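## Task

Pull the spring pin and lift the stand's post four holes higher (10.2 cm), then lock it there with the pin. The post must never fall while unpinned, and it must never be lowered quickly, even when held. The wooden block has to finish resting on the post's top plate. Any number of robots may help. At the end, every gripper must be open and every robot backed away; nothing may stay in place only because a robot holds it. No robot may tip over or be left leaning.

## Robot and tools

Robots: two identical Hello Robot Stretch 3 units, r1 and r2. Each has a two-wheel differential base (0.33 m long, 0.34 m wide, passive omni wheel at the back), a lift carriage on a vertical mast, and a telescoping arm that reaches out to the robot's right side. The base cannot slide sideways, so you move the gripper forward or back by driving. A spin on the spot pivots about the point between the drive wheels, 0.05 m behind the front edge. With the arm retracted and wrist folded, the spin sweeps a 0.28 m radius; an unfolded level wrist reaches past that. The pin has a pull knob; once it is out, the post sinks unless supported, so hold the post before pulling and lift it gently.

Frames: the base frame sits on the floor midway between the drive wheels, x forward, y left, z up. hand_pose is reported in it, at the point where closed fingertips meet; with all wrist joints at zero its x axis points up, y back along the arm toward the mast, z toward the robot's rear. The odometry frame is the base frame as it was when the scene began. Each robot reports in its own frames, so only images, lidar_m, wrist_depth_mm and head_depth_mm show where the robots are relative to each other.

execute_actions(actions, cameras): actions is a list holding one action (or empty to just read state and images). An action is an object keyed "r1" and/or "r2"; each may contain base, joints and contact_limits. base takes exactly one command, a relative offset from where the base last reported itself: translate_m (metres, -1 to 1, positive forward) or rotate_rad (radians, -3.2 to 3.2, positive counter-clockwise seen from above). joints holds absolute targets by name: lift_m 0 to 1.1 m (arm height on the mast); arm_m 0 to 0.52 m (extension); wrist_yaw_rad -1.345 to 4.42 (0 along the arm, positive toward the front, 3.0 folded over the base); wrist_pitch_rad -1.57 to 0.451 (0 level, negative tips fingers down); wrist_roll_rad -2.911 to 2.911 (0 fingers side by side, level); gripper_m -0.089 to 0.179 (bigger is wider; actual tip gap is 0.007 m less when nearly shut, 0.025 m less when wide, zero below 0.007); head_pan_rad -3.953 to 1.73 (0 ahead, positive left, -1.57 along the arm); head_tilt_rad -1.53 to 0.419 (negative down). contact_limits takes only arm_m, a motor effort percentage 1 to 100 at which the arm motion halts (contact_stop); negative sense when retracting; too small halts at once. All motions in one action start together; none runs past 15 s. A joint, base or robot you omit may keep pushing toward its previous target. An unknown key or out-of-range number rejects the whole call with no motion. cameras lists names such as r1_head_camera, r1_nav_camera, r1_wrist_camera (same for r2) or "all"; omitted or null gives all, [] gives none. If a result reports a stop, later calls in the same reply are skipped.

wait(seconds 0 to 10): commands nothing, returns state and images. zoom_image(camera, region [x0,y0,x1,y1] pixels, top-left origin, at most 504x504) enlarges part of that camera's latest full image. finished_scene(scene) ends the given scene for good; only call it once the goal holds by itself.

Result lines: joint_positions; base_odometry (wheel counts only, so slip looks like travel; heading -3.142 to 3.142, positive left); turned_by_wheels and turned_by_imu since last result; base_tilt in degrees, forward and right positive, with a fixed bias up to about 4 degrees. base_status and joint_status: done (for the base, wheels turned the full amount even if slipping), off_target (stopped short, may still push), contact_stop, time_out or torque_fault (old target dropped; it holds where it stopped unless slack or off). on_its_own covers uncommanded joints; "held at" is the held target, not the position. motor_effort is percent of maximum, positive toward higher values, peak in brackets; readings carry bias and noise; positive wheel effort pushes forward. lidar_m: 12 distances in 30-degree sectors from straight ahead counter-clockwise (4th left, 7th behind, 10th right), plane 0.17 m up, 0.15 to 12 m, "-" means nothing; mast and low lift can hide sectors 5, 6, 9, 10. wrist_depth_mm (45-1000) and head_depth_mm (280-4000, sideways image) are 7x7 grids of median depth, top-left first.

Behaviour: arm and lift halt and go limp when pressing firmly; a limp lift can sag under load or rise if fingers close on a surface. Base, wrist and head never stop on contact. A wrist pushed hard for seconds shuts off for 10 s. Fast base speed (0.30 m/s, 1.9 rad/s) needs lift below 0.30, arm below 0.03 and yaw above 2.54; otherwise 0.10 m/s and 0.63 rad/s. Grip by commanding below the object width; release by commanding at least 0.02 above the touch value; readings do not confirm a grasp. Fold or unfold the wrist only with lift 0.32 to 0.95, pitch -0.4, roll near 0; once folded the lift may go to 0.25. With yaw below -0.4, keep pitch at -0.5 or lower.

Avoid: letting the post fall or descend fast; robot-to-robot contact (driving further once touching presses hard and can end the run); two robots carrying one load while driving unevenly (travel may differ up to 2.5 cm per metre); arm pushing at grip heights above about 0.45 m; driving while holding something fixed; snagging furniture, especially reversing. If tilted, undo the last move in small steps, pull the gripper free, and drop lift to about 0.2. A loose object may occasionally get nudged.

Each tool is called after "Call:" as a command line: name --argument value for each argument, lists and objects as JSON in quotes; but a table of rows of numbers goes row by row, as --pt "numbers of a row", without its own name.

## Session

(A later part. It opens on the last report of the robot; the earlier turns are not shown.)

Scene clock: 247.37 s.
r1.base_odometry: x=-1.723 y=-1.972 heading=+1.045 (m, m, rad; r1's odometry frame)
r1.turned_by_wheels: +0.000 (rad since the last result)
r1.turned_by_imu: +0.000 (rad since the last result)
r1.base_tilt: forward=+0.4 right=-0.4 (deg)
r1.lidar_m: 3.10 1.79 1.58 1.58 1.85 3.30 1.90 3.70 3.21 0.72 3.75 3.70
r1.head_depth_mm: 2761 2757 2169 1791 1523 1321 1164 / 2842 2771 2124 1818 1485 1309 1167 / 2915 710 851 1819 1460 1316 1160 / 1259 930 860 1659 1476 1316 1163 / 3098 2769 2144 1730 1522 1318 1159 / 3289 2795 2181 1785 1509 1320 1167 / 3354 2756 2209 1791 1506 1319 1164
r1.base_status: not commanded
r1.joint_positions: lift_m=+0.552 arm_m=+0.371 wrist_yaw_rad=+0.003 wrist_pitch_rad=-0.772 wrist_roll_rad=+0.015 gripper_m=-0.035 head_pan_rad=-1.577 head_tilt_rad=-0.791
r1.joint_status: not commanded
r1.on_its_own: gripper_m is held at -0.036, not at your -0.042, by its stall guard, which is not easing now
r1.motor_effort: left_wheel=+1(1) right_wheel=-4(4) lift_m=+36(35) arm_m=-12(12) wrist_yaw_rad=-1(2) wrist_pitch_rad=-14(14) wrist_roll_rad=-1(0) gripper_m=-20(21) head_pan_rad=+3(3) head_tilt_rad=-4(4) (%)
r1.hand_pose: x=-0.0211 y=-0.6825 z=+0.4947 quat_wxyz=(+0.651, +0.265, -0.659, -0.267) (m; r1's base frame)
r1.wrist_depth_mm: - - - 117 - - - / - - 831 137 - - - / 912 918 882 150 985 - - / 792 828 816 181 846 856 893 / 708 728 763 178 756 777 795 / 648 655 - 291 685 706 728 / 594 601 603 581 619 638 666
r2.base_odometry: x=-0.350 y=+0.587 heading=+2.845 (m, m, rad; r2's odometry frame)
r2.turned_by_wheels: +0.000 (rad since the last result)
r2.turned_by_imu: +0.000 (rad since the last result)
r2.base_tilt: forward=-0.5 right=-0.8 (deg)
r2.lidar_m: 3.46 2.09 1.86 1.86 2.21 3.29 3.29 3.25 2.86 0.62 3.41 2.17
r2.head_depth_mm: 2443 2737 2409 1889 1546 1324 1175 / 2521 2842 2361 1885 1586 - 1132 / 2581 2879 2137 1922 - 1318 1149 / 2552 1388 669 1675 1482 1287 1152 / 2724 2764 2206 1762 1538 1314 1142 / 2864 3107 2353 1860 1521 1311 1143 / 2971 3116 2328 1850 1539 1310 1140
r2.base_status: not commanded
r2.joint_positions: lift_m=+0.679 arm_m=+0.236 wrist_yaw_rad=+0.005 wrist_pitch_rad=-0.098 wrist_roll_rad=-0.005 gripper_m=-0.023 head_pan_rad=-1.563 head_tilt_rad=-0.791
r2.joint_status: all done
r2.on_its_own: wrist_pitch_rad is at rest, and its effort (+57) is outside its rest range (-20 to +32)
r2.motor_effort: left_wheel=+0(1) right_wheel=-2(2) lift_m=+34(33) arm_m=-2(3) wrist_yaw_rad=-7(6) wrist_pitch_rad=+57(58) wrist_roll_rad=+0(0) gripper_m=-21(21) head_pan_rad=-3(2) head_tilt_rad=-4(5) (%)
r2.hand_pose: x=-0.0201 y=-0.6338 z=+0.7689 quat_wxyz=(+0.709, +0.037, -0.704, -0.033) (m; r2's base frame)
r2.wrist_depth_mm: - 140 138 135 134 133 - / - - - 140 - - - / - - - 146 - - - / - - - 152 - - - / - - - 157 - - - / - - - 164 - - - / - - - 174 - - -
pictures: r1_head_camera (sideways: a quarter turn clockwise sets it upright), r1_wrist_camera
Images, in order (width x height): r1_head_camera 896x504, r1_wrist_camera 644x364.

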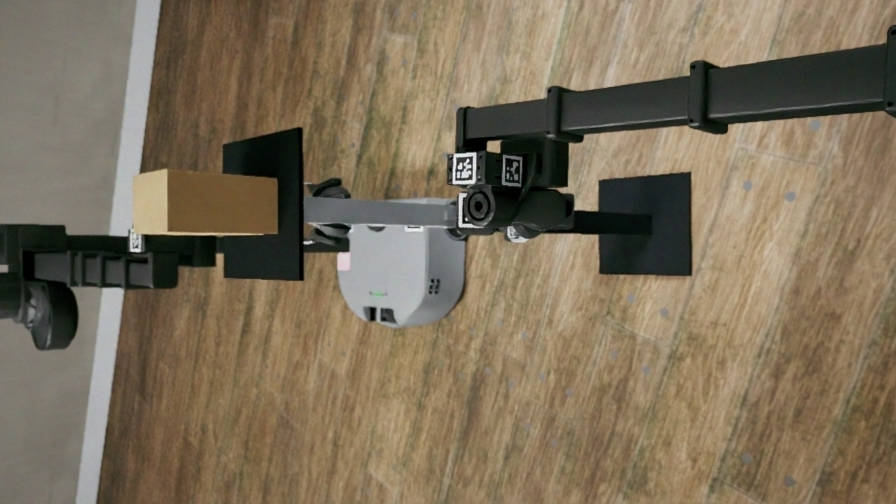

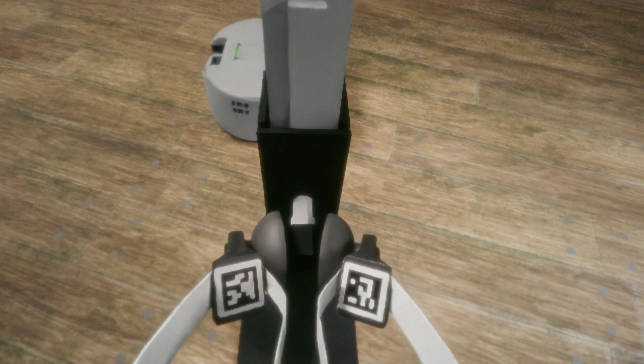

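Grip held steady; needs more pull (wrist compliance).

Call:
execute_actions --actions '[{"r2":{"joints":{"lift_m":0.666,"wrist_pitch_rad":0.051}}}]' --cameras '[]'

Call:
execute_actions --actions '[{"r1":{"joints":{"arm_m":0.36,"lift_m":0.547}}}]' --cameras '["r1_wrist_camera"]'

Call:
execute_actions --actions '[{"r2":{"joints":{"lift_m":0.682}}}]' --cameras '["r1_wrist_camera"]'

Call:
execute_actions --actions '[{"r2":{"joints":{"lift_m":0.675}}}]' --cameras '["r1_head_camera"]'

Scene clock: 251.57 s.
r1.base_odometry: x=-1.723 y=-1.972 heading=+1.045 (m, m, rad; r1's odometry frame)
r1.turned_by_wheels: +0.000 (rad since the last result)
r1.turned_by_imu: +0.001 (rad since the last result)
r1.base_tilt: forward=+0.7 right=-0.6 (deg)
r1.lidar_m: 3.09 1.79 1.58 1.58 1.85 3.31 1.90 3.71 3.21 0.71 3.74 3.71
r1.head_depth_mm: 2771 2813 2166 1784 1503 1319 1172 / 2861 2781 2098 1828 1504 1322 1164 / 2908 712 842 1835 1456 1319 1160 / 1273 943 863 1657 1482 1319 1165 / 2956 2765 2179 1723 1523 1313 1161 / 3298 2818 2173 1793 1512 1319 1163 / 3304 2790 2170 1782 1505 1324 1161
r1.base_status: not commanded
r1.joint_positions: lift_m=+0.552 arm_m=+0.371 wrist_yaw_rad=+0.003 wrist_pitch_rad=-0.772 wrist_roll_rad=+0.015 gripper_m=-0.035 head_pan_rad=-1.577 head_tilt_rad=-0.791
r1.joint_status: not commanded
r1.on_its_own: gripper_m is held at -0.036, not at your -0.042, by its stall guard, which is not easing now
r1.motor_effort: left_wheel=+1(1) right_wheel=-4(4) lift_m=+35(36) arm_m=-12(11) wrist_yaw_rad=-2(1) wrist_pitch_rad=-14(14) wrist_roll_rad=+0(0) gripper_m=-20(20) head_pan_rad=+3(3) head_tilt_rad=-4(4) (%)
r1.hand_pose: x=-0.0211 y=-0.6825 z=+0.4947 quat_wxyz=(+0.651, +0.265, -0.659, -0.267) (m; r1's base frame)
r1.wrist_depth_mm: - - - 116 - - - / - - 824 136 - - - / 903 884 900 151 978 992 - / 806 827 798 180 866 883 894 / 707 733 771 178 767 794 786 / 663 651 - 293 703 709 713 / 606 603 593 581 638 640 656
r2.base_odometry: x=-0.350 y=+0.587 heading=+2.845 (m, m, rad; r2's odometry frame)
r2.turned_by_wheels: +0.000 (rad since the last result)
r2.turned_by_imu: +0.000 (rad since the last result)
r2.base_tilt: forward=-0.5 right=-0.8 (deg)
r2.lidar_m: 3.46 2.09 1.85 1.86 2.20 3.28 3.31 3.26 2.86 0.62 3.43 2.17
r2.head_depth_mm: 2449 2729 2409 1888 1554 1327 1165 / 2506 2815 2386 1882 1598 - - / 2603 2890 2196 1923 - 1315 1146 / 2579 1393 672 1646 1512 1276 1142 / 2754 2764 2187 1763 1540 1311 1147 / 2859 3122 2335 1859 1543 1307 1143 / 2946 3123 2326 1835 1522 1306 1137
r2.base_status: not commanded
r2.joint_positions: lift_m=+0.666 arm_m=+0.236 wrist_yaw_rad=+0.005 wrist_pitch_rad=-0.060 wrist_roll_rad=-0.005 gripper_m=-0.023 head_pan_rad=-1.563 head_tilt_rad=-0.791
r2.joint_status: wrist_pitch_rad off_target (ended at -0.060, target +0.051); the others done
r2.on_its_own: wrist_pitch_rad is at rest, and its effort (+43) is outside its rest range (-20 to +32)
r2.motor_effort: left_wheel=+0(1) right_wheel=-2(2) lift_m=+21(32) arm_m=-2(2) wrist_yaw_rad=-6(7) wrist_pitch_rad=+43(58) wrist_roll_rad=+0(0) gripper_m=-20(20) head_pan_rad=-2(4) head_tilt_rad=-6(3) (%)
r2.hand_pose: x=-0.0201 y=-0.6355 z=+0.7654 quat_wxyz=(+0.709, +0.023, -0.705, -0.019) (m; r2's base frame)
r2.wrist_depth_mm: - 161 140 138 137 153 - / - - - 142 - - - / - - - 147 - - - / - - - 153 - - - / - - - 157 - - - / - - - 162 - - - / - - - 170 - - -
pictures: none
No camera images: the call's "cameras" was empty. Leave "cameras" out to get every camera's image.

Scene clock: 252.40 s.
r1.base_odometry: x=-1.723 y=-1.972 heading=+1.045 (m, m, rad; r1's odometry frame)
r1.turned_by_wheels: +0.000 (rad since the last result)
r1.turned_by_imu: +0.000 (rad since the last result)
r1.base_tilt: forward=+0.6 right=-0.7 (deg)
r1.lidar_m: 3.08 1.79 1.58 1.58 1.84 3.30 1.91 3.68 3.21 0.72 3.75 3.71
r1.head_depth_mm: 2744 2754 2181 1781 1507 1316 1164 / 2837 2770 2113 1827 1488 1341 1157 / 2939 714 843 1821 1436 1309 1162 / 1264 949 868 1662 1480 1313 1159 / 3067 2770 2196 1724 1516 1316 1165 / 3187 2788 2188 1803 1512 1314 1165 / 3302 2775 2198 1800 1519 1317 1170
r1.base_status: not commanded
r1.joint_positions: lift_m=+0.547 arm_m=+0.361 wrist_yaw_rad=+0.003 wrist_pitch_rad=-0.748 wrist_roll_rad=+0.015 gripper_m=-0.035 head_pan_rad=-1.577 head_tilt_rad=-0.791
r1.joint_status: all done
r1.on_its_own: gripper_m is held at -0.036, not at your -0.042, by its stall guard, which is not easing now; wrist_pitch_rad is at rest, and its effort (-25) is outside its rest range (-20 to +32)
r1.motor_effort: left_wheel=+1(1) right_wheel=-3(4) lift_m=+26(30) arm_m=-11(13) wrist_yaw_rad=-2(2) wrist_pitch_rad=-25(27) wrist_roll_rad=+0(0) gripper_m=-20(20) head_pan_rad=+3(3) head_tilt_rad=-4(4) (%)
r1.hand_pose: x=-0.0210 y=-0.6772 z=+0.4942 quat_wxyz=(+0.654, +0.257, -0.662, -0.259) (m; r1's base frame)
r1.wrist_depth_mm: - - - 124 - - - / - - 862 145 - - - / 895 923 894 159 - - - / 815 832 831 189 869 875 922 / 728 731 773 173 759 774 831 / 650 664 - 298 693 709 717 / 592 615 611 604 630 641 652
r2.base_odometry: x=-0.350 y=+0.587 heading=+2.845 (m, m, rad; r2's odometry frame)
r2.turned_by_wheels: +0.000 (rad since the last result)
r2.turned_by_imu: +0.000 (rad since the last result)
r2.base_tilt: forward=-0.4 right=-0.8 (deg)
r2.lidar_m: 3.44 2.09 1.85 1.86 2.21 3.28 3.30 3.27 2.86 0.62 3.43 2.17
r2.head_depth_mm: 2442 2733 2378 1877 1559 1327 1167 / 2493 2843 2385 1883 1598 - - / 2627 2885 2195 1923 - 1318 1150 / 2580 1399 669 1648 1505 1278 1142 / 2742 2775 2193 1746 1534 1317 1144 / 2855 3117 2353 1841 1529 1315 1146 / 2972 3147 2328 1835 1529 1300 1141
r2.base_status: not commanded
r2.joint_positions: lift_m=+0.666 arm_m=+0.236 wrist_yaw_rad=+0.005 wrist_pitch_rad=-0.060 wrist_roll_rad=-0.005 gripper_m=-0.023 head_pan_rad=-1.563 head_tilt_rad=-0.791
r2.joint_status: not commanded
r2.on_its_own: wrist_pitch_rad is at rest, and its effort (+43) is outside its rest range (-20 to +32)
r2.motor_effort: left_wheel=+1(1) right_wheel=-3(3) lift_m=+21(21) arm_m=-2(3) wrist_yaw_rad=-7(7) wrist_pitch_rad=+43(43) wrist_roll_rad=+0(0) gripper_m=-20(20) head_pan_rad=-3(2) head_tilt_rad=-4(3) (%)
r2.hand_pose: x=-0.0201 y=-0.6355 z=+0.7654 quat_wxyz=(+0.709, +0.023, -0.705, -0.019) (m; r2's base frame)
r2.wrist_depth_mm: - 162 140 137 136 154 - / - - - 142 - - - / - - - 147 - - - / - - - 152 - - - / - - - 157 - - - / - - - 162 - - - / - - - 170 - - -
pictures: r1_wrist_camera
Images, in order (width x height): r1_wrist_camera 644x364.

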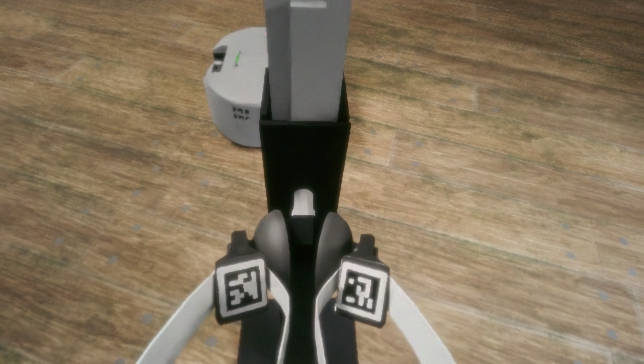

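Scene clock: 253.27 s.
r1.base_odometry: x=-1.723 y=-1.972 heading=+1.045 (m, m, rad; r1's odometry frame)
r1.turned_by_wheels: +0.000 (rad since the last result)
r1.turned_by_imu: +0.000 (rad since the last result)
r1.base_tilt: forward=+0.4 right=-0.6 (deg)
r1.lidar_m: 3.08 1.79 1.58 1.58 1.84 3.31 1.90 3.68 3.21 0.72 3.77 3.70
r1.head_depth_mm: 2781 2764 2166 1777 1518 1309 1161 / 2861 2726 2123 1831 1508 1328 1159 / 2921 710 855 1833 1436 1307 1159 / 1249 932 865 1669 1484 1316 1164 / 3067 2794 2181 1741 1521 1324 1165 / 3253 2802 2176 1788 1502 1321 1157 / 3313 2762 2152 1775 1516 1316 1166
r1.base_status: not commanded
r1.joint_positions: lift_m=+0.547 arm_m=+0.361 wrist_yaw_rad=+0.003 wrist_pitch_rad=-0.748 wrist_roll_rad=+0.015 gripper_m=-0.035 head_pan_rad=-1.577 head_tilt_rad=-0.791
r1.joint_status: not commanded
r1.on_its_own: gripper_m is held at -0.036, not at your -0.042, by its stall guard, which is not easing now; wrist_pitch_rad is at rest, and its effort (-25) is outside its rest range (-20 to +32)
r1.motor_effort: left_wheel=+0(1) right_wheel=-4(4) lift_m=+25(25) arm_m=-11(11) wrist_yaw_rad=-2(0) wrist_pitch_rad=-25(25) wrist_roll_rad=+0(0) gripper_m=-19(18) head_pan_rad=+2(3) head_tilt_rad=-5(5) (%)
r1.hand_pose: x=-0.0210 y=-0.6772 z=+0.4942 quat_wxyz=(+0.654, +0.257, -0.662, -0.259) (m; r1's base frame)
r1.wrist_depth_mm: - - - 124 - - - / - - 830 145 - - - / 943 950 902 159 995 - - / 806 825 859 187 876 911 907 / 721 751 758 173 771 800 800 / 642 660 - 302 697 703 736 / 588 610 612 602 621 646 650
r2.base_odometry: x=-0.350 y=+0.587 heading=+2.845 (m, m, rad; r2's odometry frame)
r2.turned_by_wheels: +0.000 (rad since the last result)
r2.turned_by_imu: +0.000 (rad since the last result)
r2.base_tilt: forward=-0.5 right=-0.8 (deg)
r2.lidar_m: 3.42 2.09 1.85 1.86 2.21 3.29 3.30 3.27 2.87 0.62 3.42 2.17
r2.head_depth_mm: 2437 2727 2409 1892 1556 1333 1178 / 2515 2822 2383 1876 1588 - 1125 / 2606 2898 2119 1930 - 1317 1149 / 2593 1398 669 1677 1485 1281 1143 / 2739 2795 2193 1761 1531 1303 1140 / 2840 3123 2332 1849 1544 1300 1141 / 2957 3135 2318 1856 1526 1305 1138
r2.base_status: not commanded
r2.joint_positions: lift_m=+0.681 arm_m=+0.236 wrist_yaw_rad=+0.005 wrist_pitch_rad=-0.104 wrist_roll_rad=-0.005 gripper_m=-0.023 head_pan_rad=-1.563 head_tilt_rad=-0.791
r2.joint_status: all done
r2.on_its_own: wrist_pitch_rad is at rest, and its effort (+60) is outside its rest range (-20 to +32)
r2.motor_effort: left_wheel=+1(1) right_wheel=-2(2) lift_m=+35(36) arm_m=-2(3) wrist_yaw_rad=-7(8) wrist_pitch_rad=+60(60) wrist_roll_rad=+0(0) gripper_m=-20(20) head_pan_rad=-1(4) head_tilt_rad=-4(4) (%)
r2.hand_pose: x=-0.0201 y=-0.6335 z=+0.7693 quat_wxyz=(+0.708, +0.039, -0.704, -0.035) (m; r2's base frame)
r2.wrist_depth_mm: - 138 137 135 133 131 - / - - - 140 - - - / - - - 146 - - - / - - - 153 - - - / - - - 158 - - - / - - - 165 - - - / - - - 175 - - -
pictures: r1_wrist_camera
Images, in order (width x height): r1_wrist_camera 644x364.

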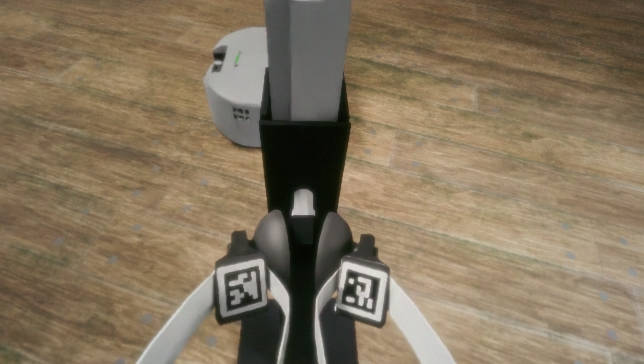

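Scene clock: 253.93 s.
r1.base_odometry: x=-1.723 y=-1.972 heading=+1.045 (m, m, rad; r1's odometry frame)
r1.turned_by_wheels: +0.000 (rad since the last result)
r1.turned_by_imu: +0.000 (rad since the last result)
r1.base_tilt: forward=+0.5 right=-0.6 (deg)
r1.lidar_m: 3.08 1.79 1.58 1.58 1.85 3.30 1.90 3.70 3.21 0.72 3.76 3.71
r1.head_depth_mm: 2772 2790 2171 1781 1509 1318 1166 / 2835 2766 2111 1820 1508 1340 1161 / 2921 710 837 1836 1439 1315 1162 / 1271 941 860 1653 1491 1317 1163 / 3086 2778 2162 1732 1515 1311 1161 / 3209 2762 2156 1795 1532 1318 1164 / 3319 2771 2173 1791 1516 1308 1166
r1.base_status: not commanded
r1.joint_positions: lift_m=+0.547 arm_m=+0.361 wrist_yaw_rad=+0.003 wrist_pitch_rad=-0.748 wrist_roll_rad=+0.015 gripper_m=-0.035 head_pan_rad=-1.577 head_tilt_rad=-0.791
r1.joint_status: not commanded
r1.on_its_own: gripper_m is held at -0.036, not at your -0.042, by its stall guard, which is not easing now; wrist_pitch_rad is at rest, and its effort (-25) is outside its rest range (-20 to +32)
r1.motor_effort: left_wheel=+1(1) right_wheel=-4(3) lift_m=+25(25) arm_m=-11(10) wrist_yaw_rad=-1(1) wrist_pitch_rad=-25(25) wrist_roll_rad=+0(0) gripper_m=-20(19) head_pan_rad=+3(3) head_tilt_rad=-4(5) (%)
r1.hand_pose: x=-0.0210 y=-0.6772 z=+0.4942 quat_wxyz=(+0.654, +0.257, -0.662, -0.259) (m; r1's base frame)
r1.wrist_depth_mm: - - - 124 - - - / - - 867 145 - - - / 918 965 895 160 - - - / 810 859 838 188 886 883 902 / 737 741 767 173 793 811 797 / 660 671 - 299 705 722 713 / 604 617 607 593 642 643 651
r2.base_odometry: x=-0.350 y=+0.587 heading=+2.845 (m, m, rad; r2's odometry frame)
r2.turned_by_wheels: +0.000 (rad since the last result)
r2.turned_by_imu: +0.000 (rad since the last result)
r2.base_tilt: forward=-0.5 right=-0.8 (deg)
r2.lidar_m: 3.44 2.10 1.85 1.86 2.21 3.28 3.28 3.26 2.86 0.62 3.43 2.17
r2.head_depth_mm: 2431 2735 2406 1884 1562 1328 1173 / 2524 2838 2370 1867 1612 - 1129 / 2644 2866 2144 1926 - 1319 1142 / 2572 1395 669 1661 1507 1278 1149 / 2760 2774 2200 1748 1540 1319 1144 / 2845 3097 2340 1852 1543 1307 1139 / 2922 3188 2331 1851 1527 1308 1138
r2.base_status: not commanded
r2.joint_positions: lift_m=+0.675 arm_m=+0.236 wrist_yaw_rad=+0.005 wrist_pitch_rad=-0.083 wrist_roll_rad=-0.005 gripper_m=-0.023 head_pan_rad=-1.563 head_tilt_rad=-0.791
r2.joint_status: all done
r2.on_its_own: wrist_pitch_rad is at rest, and its effort (+52) is outside its rest range (-20 to +32)
r2.motor_effort: left_wheel=+1(2) right_wheel=-3(3) lift_m=+23(32) arm_m=-2(3) wrist_yaw_rad=-7(6) wrist_pitch_rad=+52(60) wrist_roll_rad=+0(0) gripper_m=-20(19) head_pan_rad=-2(2) head_tilt_rad=-4(4) (%)
r2.hand_pose: x=-0.0201 y=-0.6345 z=+0.7683 quat_wxyz=(+0.709, +0.032, -0.704, -0.028) (m; r2's base frame)
r2.wrist_depth_mm: - 161 138 136 134 153 - / - - - 142 - - - / - - - 146 - - - / - - - 152 - - - / - - - 157 - - - / - - - 163 - - - / - - - 173 - - -
pictures: r1_head_camera (sideways: a quarter turn clockwise sets it upright)
Images, in order (width x height): r1_head_camera 896x504.

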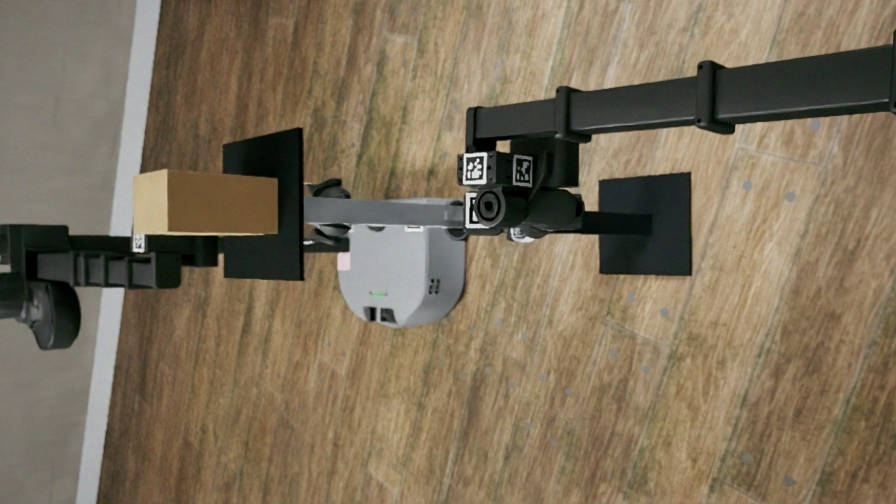

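Call:
execute_actions --actions '[{"r1":{"joints":{"gripper_m":0.05,"arm_m":0.3}},"r2":{"joints":{"lift_m":0.654,"wrist_pitch_rad":0.05}}}]' --cameras '[]'

Call:
execute_actions --actions '[{"r1":{"joints":{"arm_m":0.29,"wrist_pitch_rad":-0.35,"lift_m":0.462}}}]' --cameras '["r1_wrist_camera"]'

Scene clock: 260.93 s.
r1.base_odometry: x=-1.723 y=-1.972 heading=+1.044 (m, m, rad; r1's odometry frame)
r1.turned_by_wheels: +0.000 (rad since the last result)
r1.turned_by_imu: +0.000 (rad since the last result)
r1.base_tilt: forward=+0.5 right=-0.6 (deg)
r1.lidar_m: 3.08 1.79 1.58 1.58 1.85 3.29 1.90 3.69 3.21 0.72 3.77 3.71
r1.head_depth_mm: 2770 2761 2179 1774 1504 1318 1155 / 2823 2804 2086 1791 1539 1345 1161 / 2934 714 842 1741 - 1307 1164 / 1266 947 859 1648 1513 1316 1160 / 3011 2788 2181 1735 1518 1315 1168 / 3186 2751 2168 1788 1522 1326 1164 / 3284 2753 2167 1789 1524 1321 1159
r1.base_status: not commanded
r1.joint_positions: lift_m=+0.547 arm_m=+0.300 wrist_yaw_rad=+0.002 wrist_pitch_rad=-0.810 wrist_roll_rad=+0.015 gripper_m=+0.050 head_pan_rad=-1.577 head_tilt_rad=-0.791
r1.joint_status: all done
r1.motor_effort: left_wheel=-2(3) right_wheel=+1(4) lift_m=+26(27) arm_m=-7(14) wrist_yaw_rad=-1(3) wrist_pitch_rad=+4(26) wrist_roll_rad=+0(0) gripper_m=+1(79) head_pan_rad=+3(3) head_tilt_rad=-5(4) (%)
r1.hand_pose: x=-0.0212 y=-0.6046 z=+0.4838 quat_wxyz=(+0.646, +0.277, -0.654, -0.280) (m; r1's base frame)
r1.wrist_depth_mm: - - 922 193 - - - / 980 995 893 217 - - - / 838 877 883 273 942 957 963 / 771 771 789 340 819 863 860 / 678 687 716 713 748 765 752 / 617 639 - 637 675 687 679 / 580 590 583 592 602 643 648
r2.base_odometry: x=-0.350 y=+0.587 heading=+2.845 (m, m, rad; r2's odometry frame)
r2.turned_by_wheels: +0.000 (rad since the last result)
r2.turned_by_imu: +0.000 (rad since the last result)
r2.base_tilt: forward=-0.5 right=-0.9 (deg)
r2.lidar_m: 3.46 2.09 1.85 1.86 2.20 3.28 3.30 3.24 2.86 0.62 3.43 2.17
r2.head_depth_mm: 2447 2742 2408 1890 1562 1321 1172 / 2531 2827 2368 1879 1594 - - / 2608 2846 2202 1939 - 1318 1151 / 2573 1401 671 1361 1511 1288 1143 / 2741 2783 2176 1755 1533 1308 1148 / 2888 3074 2333 1845 1532 1306 1139 / 2981 3161 2320 1845 1521 1308 1134
r2.base_status: not commanded
r2.joint_positions: lift_m=+0.654 arm_m=+0.236 wrist_yaw_rad=+0.005 wrist_pitch_rad=-0.017 wrist_roll_rad=-0.005 gripper_m=-0.023 head_pan_rad=-1.563 head_tilt_rad=-0.791
r2.joint_status: wrist_pitch_rad off_target (ended at -0.017, target +0.050); the others done
r2.motor_effort: left_wheel=+1(1) right_wheel=-2(2) lift_m=+18(21) arm_m=+1(2) wrist_yaw_rad=-6(7) wrist_pitch_rad=+26(52) wrist_roll_rad=+0(0) gripper_m=-20(20) head_pan_rad=-2(2) head_tilt_rad=-3(4) (%)
r2.hand_pose: x=-0.0201 y=-0.6367 z=+0.7645 quat_wxyz=(+0.709, +0.008, -0.705, -0.004) (m; r2's base frame)
r2.wrist_depth_mm: - 157 139 139 137 152 - / - - - 145 - - - / - - - 149 - - - / - - - 153 - - - / - - - 157 - - - / - - - 161 - - - / - - - 166 - - -
pictures: none
No camera images: the call's "cameras" was empty. Leave "cameras" out to get every camera's image.

Scene clock: 262.53 s.
r1.base_odometry: x=-1.723 y=-1.972 heading=+1.044 (m, m, rad; r1's odometry frame)
r1.turned_by_wheels: +0.000 (rad since the last result)
r1.turned_by_imu: +0.000 (rad since the last result)
r1.base_tilt: forward=+0.4 right=-0.6 (deg)
r1.lidar_m: 3.08 1.79 1.58 1.58 1.85 3.31 1.91 3.70 3.21 0.72 3.78 3.69
r1.head_depth_mm: 2797 2757 2170 1790 1499 1311 1163 / 2820 2821 2113 1782 1555 1310 - / 2894 716 842 1739 1582 1285 1164 / 1270 950 864 1665 1509 1315 1163 / 3040 2752 2162 1736 1506 1319 1163 / 3263 2799 2186 1768 1514 1316 1165 / 3276 2786 2156 1793 1523 1319 1162
r1.base_status: not commanded
r1.joint_positions: lift_m=+0.462 arm_m=+0.290 wrist_yaw_rad=+0.002 wrist_pitch_rad=-0.372 wrist_roll_rad=+0.015 gripper_m=+0.050 head_pan_rad=-1.577 head_tilt_rad=-0.791
r1.joint_status: all done
r1.motor_effort: left_wheel=-1(1) right_wheel=+1(1) lift_m=+27(24) arm_m=-7(11) wrist_yaw_rad=-1(1) wrist_pitch_rad=+9(10) wrist_roll_rad=-1(0) gripper_m=+0(1) head_pan_rad=+3(3) head_tilt_rad=-5(4) (%)
r1.hand_pose: x=-0.0210 y=-0.6654 z=+0.4854 quat_wxyz=(+0.690, +0.131, -0.700, -0.131) (m; r1's base frame)
r1.wrist_depth_mm: - - - 171 - - - / - - - 185 - - - / - - - 192 - - - / - - 941 204 - - - / 959 962 932 227 - - - / 764 787 - 255 879 851 883 / 667 677 671 284 691 723 739
r2.base_odometry: x=-0.350 y=+0.587 heading=+2.845 (m, m, rad; r2's odometry frame)
r2.turned_by_wheels: +0.000 (rad since the last result)
r2.turned_by_imu: +0.000 (rad since the last result)
r2.base_tilt: forward=-0.4 right=-0.8 (deg)
r2.lidar_m: 3.43 2.09 1.85 1.86 2.20 3.28 3.31 3.24 2.86 0.62 3.40 2.17
r2.head_depth_mm: 2425 2738 2401 1889 1555 1325 1162 / 2516 2816 2389 1881 1594 - - / 2603 2868 2210 1932 - 1318 1148 / 2607 1437 670 1670 1502 1284 1145 / 2790 2786 2256 1753 1547 1307 1140 / 2862 3076 2334 1855 1533 1305 1140 / 2958 3175 2334 1845 1535 1304 1133
r2.base_status: not commanded
r2.joint_positions: lift_m=+0.654 arm_m=+0.236 wrist_yaw_rad=+0.005 wrist_pitch_rad=-0.017 wrist_roll_rad=-0.005 gripper_m=-0.023 head_pan_rad=-1.563 head_tilt_rad=-0.791
r2.joint_status: not commanded
r2.motor_effort: left_wheel=+1(1) right_wheel=-3(2) lift_m=+18(18) arm_m=+1(1) wrist_yaw_rad=-8(8) wrist_pitch_rad=+26(26) wrist_roll_rad=+0(0) gripper_m=-19(19) head_pan_rad=-4(3) head_tilt_rad=-3(4) (%)
r2.hand_pose: x=-0.0201 y=-0.6367 z=+0.7645 quat_wxyz=(+0.709, +0.008, -0.705, -0.004) (m; r2's base frame)
r2.wrist_depth_mm: - 157 140 138 137 151 - / - - - 146 - - - / - - - 149 - - - / - - - 152 - - - / - - - 157 - - - / - - - 161 - - - / - - - 166 - - -
pictures: r1_wrist_camera
Images, in order (width x height): r1_wrist_camera 644x364.

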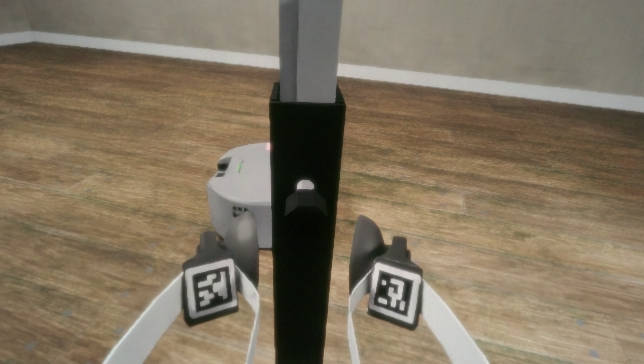

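Moderate pitch keeps the pin visible. Stage pull.

Call:
execute_actions --actions '[{"r1":{"joints":{"arm_m":0.321,"lift_m":0.466}},"r2":{"joints":{"lift_m":0.657}}}]' --cameras '[]'

Call:
execute_actions --actions '[{"r1":{"joints":{"gripper_m":-0.05}}}]' --cameras '["r1_wrist_camera"]'

Call:
execute_actions --actions '[{"r1":{"joints":{"arm_m":0.301}}}]' --cameras '["r1_wrist_camera"]'

Scene clock: 266.87 s.
r1.base_odometry: x=-1.723 y=-1.972 heading=+1.044 (m, m, rad; r1's odometry frame)
r1.turned_by_wheels: +0.000 (rad since the last result)
r1.turned_by_imu: +0.001 (rad since the last result)
r1.base_tilt: forward=+0.4 right=-0.6 (deg)
r1.lidar_m: 3.08 1.78 1.58 1.58 1.85 3.30 1.89 3.70 3.21 0.72 3.78 3.72
r1.head_depth_mm: 2744 2764 2181 1785 1508 1303 1159 / 2853 2774 2118 1794 1548 1310 - / 2899 715 844 1729 - 1311 1163 / 1269 949 864 1649 1517 1318 1165 / 2997 2780 2168 1714 1511 1308 1161 / 3206 2802 2145 1797 1513 1319 1166 / 3309 2811 2160 1786 1524 1314 1165
r1.base_status: not commanded
r1.joint_positions: lift_m=+0.466 arm_m=+0.321 wrist_yaw_rad=+0.002 wrist_pitch_rad=-0.372 wrist_roll_rad=+0.015 gripper_m=+0.050 head_pan_rad=-1.577 head_tilt_rad=-0.791
r1.joint_status: all done
r1.motor_effort: left_wheel=-2(2) right_wheel=+1(1) lift_m=+44(47) arm_m=+6(9) wrist_yaw_rad=-1(2) wrist_pitch_rad=+9(10) wrist_roll_rad=+0(0) gripper_m=+0(2) head_pan_rad=+3(2) head_tilt_rad=-5(5) (%)
r1.hand_pose: x=-0.0210 y=-0.6955 z=+0.4889 quat_wxyz=(+0.690, +0.131, -0.700, -0.131) (m; r1's base frame)
r1.wrist_depth_mm: - - - 143 - - - / - - - 154 - - - / - - - 161 - - - / - - 962 173 - - - / 928 943 839 179 - - - / 781 809 - 209 902 876 898 / 653 672 663 237 689 732 713
r2.base_odometry: x=-0.350 y=+0.587 heading=+2.845 (m, m, rad; r2's odometry frame)
r2.turned_by_wheels: +0.000 (rad since the last result)
r2.turned_by_imu: +0.000 (rad since the last result)
r2.base_tilt: forward=-0.6 right=-0.8 (deg)
r2.lidar_m: 3.44 2.09 1.85 1.86 2.21 3.28 3.30 3.27 2.86 0.62 3.42 2.17
r2.head_depth_mm: 2440 2766 2410 1895 1557 1325 1155 / 2521 2784 2395 1888 1599 - - / 2591 2857 2210 1927 - 1321 1146 / 2546 1449 672 1654 1471 1277 1145 / 2749 2905 2278 1763 1546 1309 1148 / 2871 3079 2353 1852 1530 1301 1134 / 2974 3176 2329 1855 1531 1302 1137
r2.base_status: not commanded
r2.joint_positions: lift_m=+0.657 arm_m=+0.236 wrist_yaw_rad=+0.005 wrist_pitch_rad=-0.024 wrist_roll_rad=-0.005 gripper_m=-0.023 head_pan_rad=-1.563 head_tilt_rad=-0.791
r2.joint_status: all done
r2.motor_effort: left_wheel=+1(1) right_wheel=-2(2) lift_m=+29(31) arm_m=+1(1) wrist_yaw_rad=-8(7) wrist_pitch_rad=+29(29) wrist_roll_rad=+0(0) gripper_m=-19(20) head_pan_rad=-3(2) head_tilt_rad=-4(4) (%)
r2.hand_pose: x=-0.0201 y=-0.6365 z=+0.7649 quat_wxyz=(+0.709, +0.011, -0.705, -0.007) (m; r2's base frame)
r2.wrist_depth_mm: - 157 140 139 137 152 - / - - - 145 - - - / - - - 149 - - - / - - - 154 - - - / - - - 157 - - - / - - - 161 - - - / - - - 167 - - -
pictures: none
No camera images: the call's "cameras" was empty. Leave "cameras" out to get every camera's image.

Scene clock: 268.37 s.
r1.base_odometry: x=-1.723 y=-1.972 heading=+1.045 (m, m, rad; r1's odometry frame)
r1.turned_by_wheels: +0.000 (rad since the last result)
r1.turned_by_imu: +0.000 (rad since the last result)
r1.base_tilt: forward=+0.6 right=-0.7 (deg)
r1.lidar_m: 3.08 1.79 1.58 1.58 1.85 3.28 1.90 3.71 3.21 0.72 3.76 3.71
r1.head_depth_mm: 2776 2753 2152 1776 1506 1309 1164 / 2826 2743 2101 1795 1542 1308 - / 2922 716 842 1718 - 1313 1163 / 1268 946 865 1666 1520 1311 1156 / 3019 2792 2178 1734 1509 1311 1160 / 3222 2766 2177 1785 1521 1311 1156 / 3308 2794 2160 1773 1509 1313 1168
r1.base_status: not commanded
r1.joint_positions: lift_m=+0.466 arm_m=+0.321 wrist_yaw_rad=+0.008 wrist_pitch_rad=-0.373 wrist_roll_rad=+0.015 gripper_m=-0.049 head_pan_rad=-1.577 head_tilt_rad=-0.791
r1.joint_status: all done
r1.motor_effort: left_wheel=-1(2) right_wheel=+0(1) lift_m=+44(44) arm_m=+6(7) wrist_yaw_rad=-5(5) wrist_pitch_rad=+10(10) wrist_roll_rad=+0(0) gripper_m=-26(100) head_pan_rad=+3(3) head_tilt_rad=-4(5) (%)
r1.hand_pose: x=-0.0198 y=-0.6955 z=+0.4886 quat_wxyz=(+0.690, +0.133, -0.699, -0.130) (m; r1's base frame)
r1.wrist_depth_mm: - - - 142 - - - / - - - 153 - - - / - - - 161 - - - / - - 948 173 - - - / 929 934 882 179 - - - / 766 799 - 205 870 881 873 / 656 687 677 240 695 713 723
r2.base_odometry: x=-0.350 y=+0.587 heading=+2.845 (m, m, rad; r2's odometry frame)
r2.turned_by_wheels: +0.000 (rad since the last result)
r2.turned_by_imu: +0.000 (rad since the last result)
r2.base_tilt: forward=-0.5 right=-0.8 (deg)
r2.lidar_m: 3.44 2.09 1.85 1.86 2.21 3.30 3.29 3.27 2.86 0.62 3.42 2.17
r2.head_depth_mm: 2428 2742 2417 1889 1558 1323 1152 / 2508 2799 2379 1881 1603 - - / 2625 2893 2206 1930 - 1320 1146 / 2579 1444 671 1114 1507 1284 1142 / 2779 2863 2243 1762 1538 1313 1141 / 2828 3107 2349 1855 1529 1307 1143 / 2931 3128 2342 1843 1526 1305 1135
r2.base_status: not commanded
r2.joint_positions: lift_m=+0.657 arm_m=+0.236 wrist_yaw_rad=+0.005 wrist_pitch_rad=-0.024 wrist_roll_rad=-0.005 gripper_m=-0.023 head_pan_rad=-1.563 head_tilt_rad=-0.791
r2.joint_status: not commanded
r2.motor_effort: left_wheel=+1(1) right_wheel=-3(2) lift_m=+29(29) arm_m=+1(1) wrist_yaw_rad=-7(7) wrist_pitch_rad=+29(29) wrist_roll_rad=+0(0) gripper_m=-19(20) head_pan_rad=-3(3) head_tilt_rad=-4(5) (%)
r2.hand_pose: x=-0.0201 y=-0.6365 z=+0.7649 quat_wxyz=(+0.709, +0.011, -0.705, -0.007) (m; r2's base frame)
r2.wrist_depth_mm: - 157 139 138 137 152 - / - - - 145 - - - / - - - 149 - - - / - - - 154 - - - / - - - 157 - - - / - - - 161 - - - / - - - 167 - - -
pictures: r1_wrist_camera
Images, in order (width x height): r1_wrist_camera 644x364.

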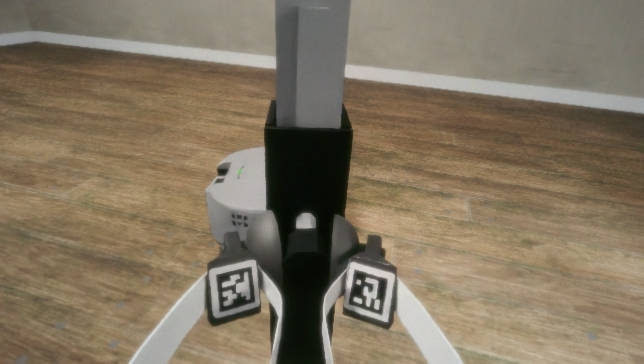

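Scene clock: 269.40 s.
r1.base_odometry: x=-1.723 y=-1.972 heading=+1.045 (m, m, rad; r1's odometry frame)
r1.turned_by_wheels: +0.000 (rad since the last result)
r1.turned_by_imu: +0.000 (rad since the last result)
r1.base_tilt: forward=+0.4 right=-0.6 (deg)
r1.lidar_m: 3.10 1.79 1.58 1.58 1.85 3.30 1.90 3.67 3.22 0.72 3.76 3.71
r1.head_depth_mm: 2788 2755 2181 1781 1505 1313 1161 / 2812 2750 2158 1781 1548 1309 - / 2935 720 851 1730 - 1283 1163 / 1273 962 883 1641 1514 1314 1158 / 3051 2761 2183 1740 1528 1323 1159 / 3212 2786 2190 1779 1507 1318 1161 / 3344 2785 2187 1787 1518 1314 1165
r1.base_status: not commanded
r1.joint_positions: lift_m=+0.466 arm_m=+0.302 wrist_yaw_rad=+0.002 wrist_pitch_rad=-0.355 wrist_roll_rad=+0.015 gripper_m=-0.043 head_pan_rad=-1.577 head_tilt_rad=-0.791
r1.joint_status: all done
r1.on_its_own: gripper_m is held at -0.044, not at your -0.050, by its stall guard, which is still easing
r1.motor_effort: left_wheel=-1(0) right_wheel=-1(2) lift_m=+44(44) arm_m=-11(22) wrist_yaw_rad=+0(5) wrist_pitch_rad=+2(10) wrist_roll_rad=+0(1) gripper_m=-11(25) head_pan_rad=+3(3) head_tilt_rad=-5(4) (%)
r1.hand_pose: x=-0.0210 y=-0.6785 z=+0.4927 quat_wxyz=(+0.691, +0.125, -0.701, -0.125) (m; r1's base frame)
r1.wrist_depth_mm: - - - 161 - - - / - - - 172 - - - / - - - 180 - - - / - - 974 193 - - - / 963 - 927 170 - - - / 798 795 - 227 881 891 886 / 682 700 668 471 710 743 771
r2.base_odometry: x=-0.350 y=+0.587 heading=+2.845 (m, m, rad; r2's odometry frame)
r2.turned_by_wheels: +0.000 (rad since the last result)
r2.turned_by_imu: +0.000 (rad since the last result)
r2.base_tilt: forward=-0.5 right=-0.8 (deg)
r2.lidar_m: 3.46 2.10 1.85 1.86 2.21 3.30 3.29 3.25 2.86 0.62 3.43 2.17
r2.head_depth_mm: 2442 2775 2399 1900 1561 1321 1158 / 2532 2854 2418 1892 1598 - - / 2589 2896 2202 1867 - 1328 1154 / 2581 1532 669 807 1504 1282 1145 / 2777 2874 2268 1747 1538 1312 1139 / 2845 3074 2339 1854 1536 1310 1140 / 2966 3131 2317 1846 1524 1308 1139
r2.base_status: not commanded
r2.joint_positions: lift_m=+0.657 arm_m=+0.236 wrist_yaw_rad=+0.005 wrist_pitch_rad=-0.060 wrist_roll_rad=-0.005 gripper_m=-0.023 head_pan_rad=-1.563 head_tilt_rad=-0.791
r2.joint_status: not commanded
r2.on_its_own: wrist_pitch_rad is at rest, and its effort (+42) is outside its rest range (-20 to +32)
r2.motor_effort: left_wheel=+1(1) right_wheel=-2(2) lift_m=+29(29) arm_m=+1(1) wrist_yaw_rad=-7(7) wrist_pitch_rad=+42(46) wrist_roll_rad=+0(0) gripper_m=-19(19) head_pan_rad=-2(2) head_tilt_rad=-5(4) (%)
r2.hand_pose: x=-0.0201 y=-0.6353 z=+0.7558 quat_wxyz=(+0.709, +0.023, -0.704, -0.019) (m; r2's base frame)
r2.wrist_depth_mm: - 158 138 137 135 152 - / - - - 143 - - - / - - - 148 - - - / - - - 152 - - - / - - - 157 - - - / - - - 163 - - - / - - - 170 - - -
pictures: r1_wrist_camera
Images, in order (width x height): r1_wrist_camera 644x364.

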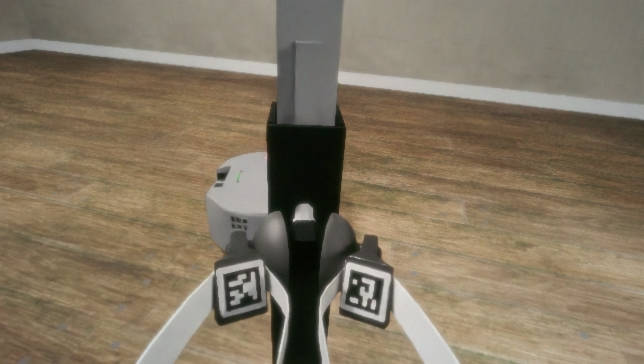

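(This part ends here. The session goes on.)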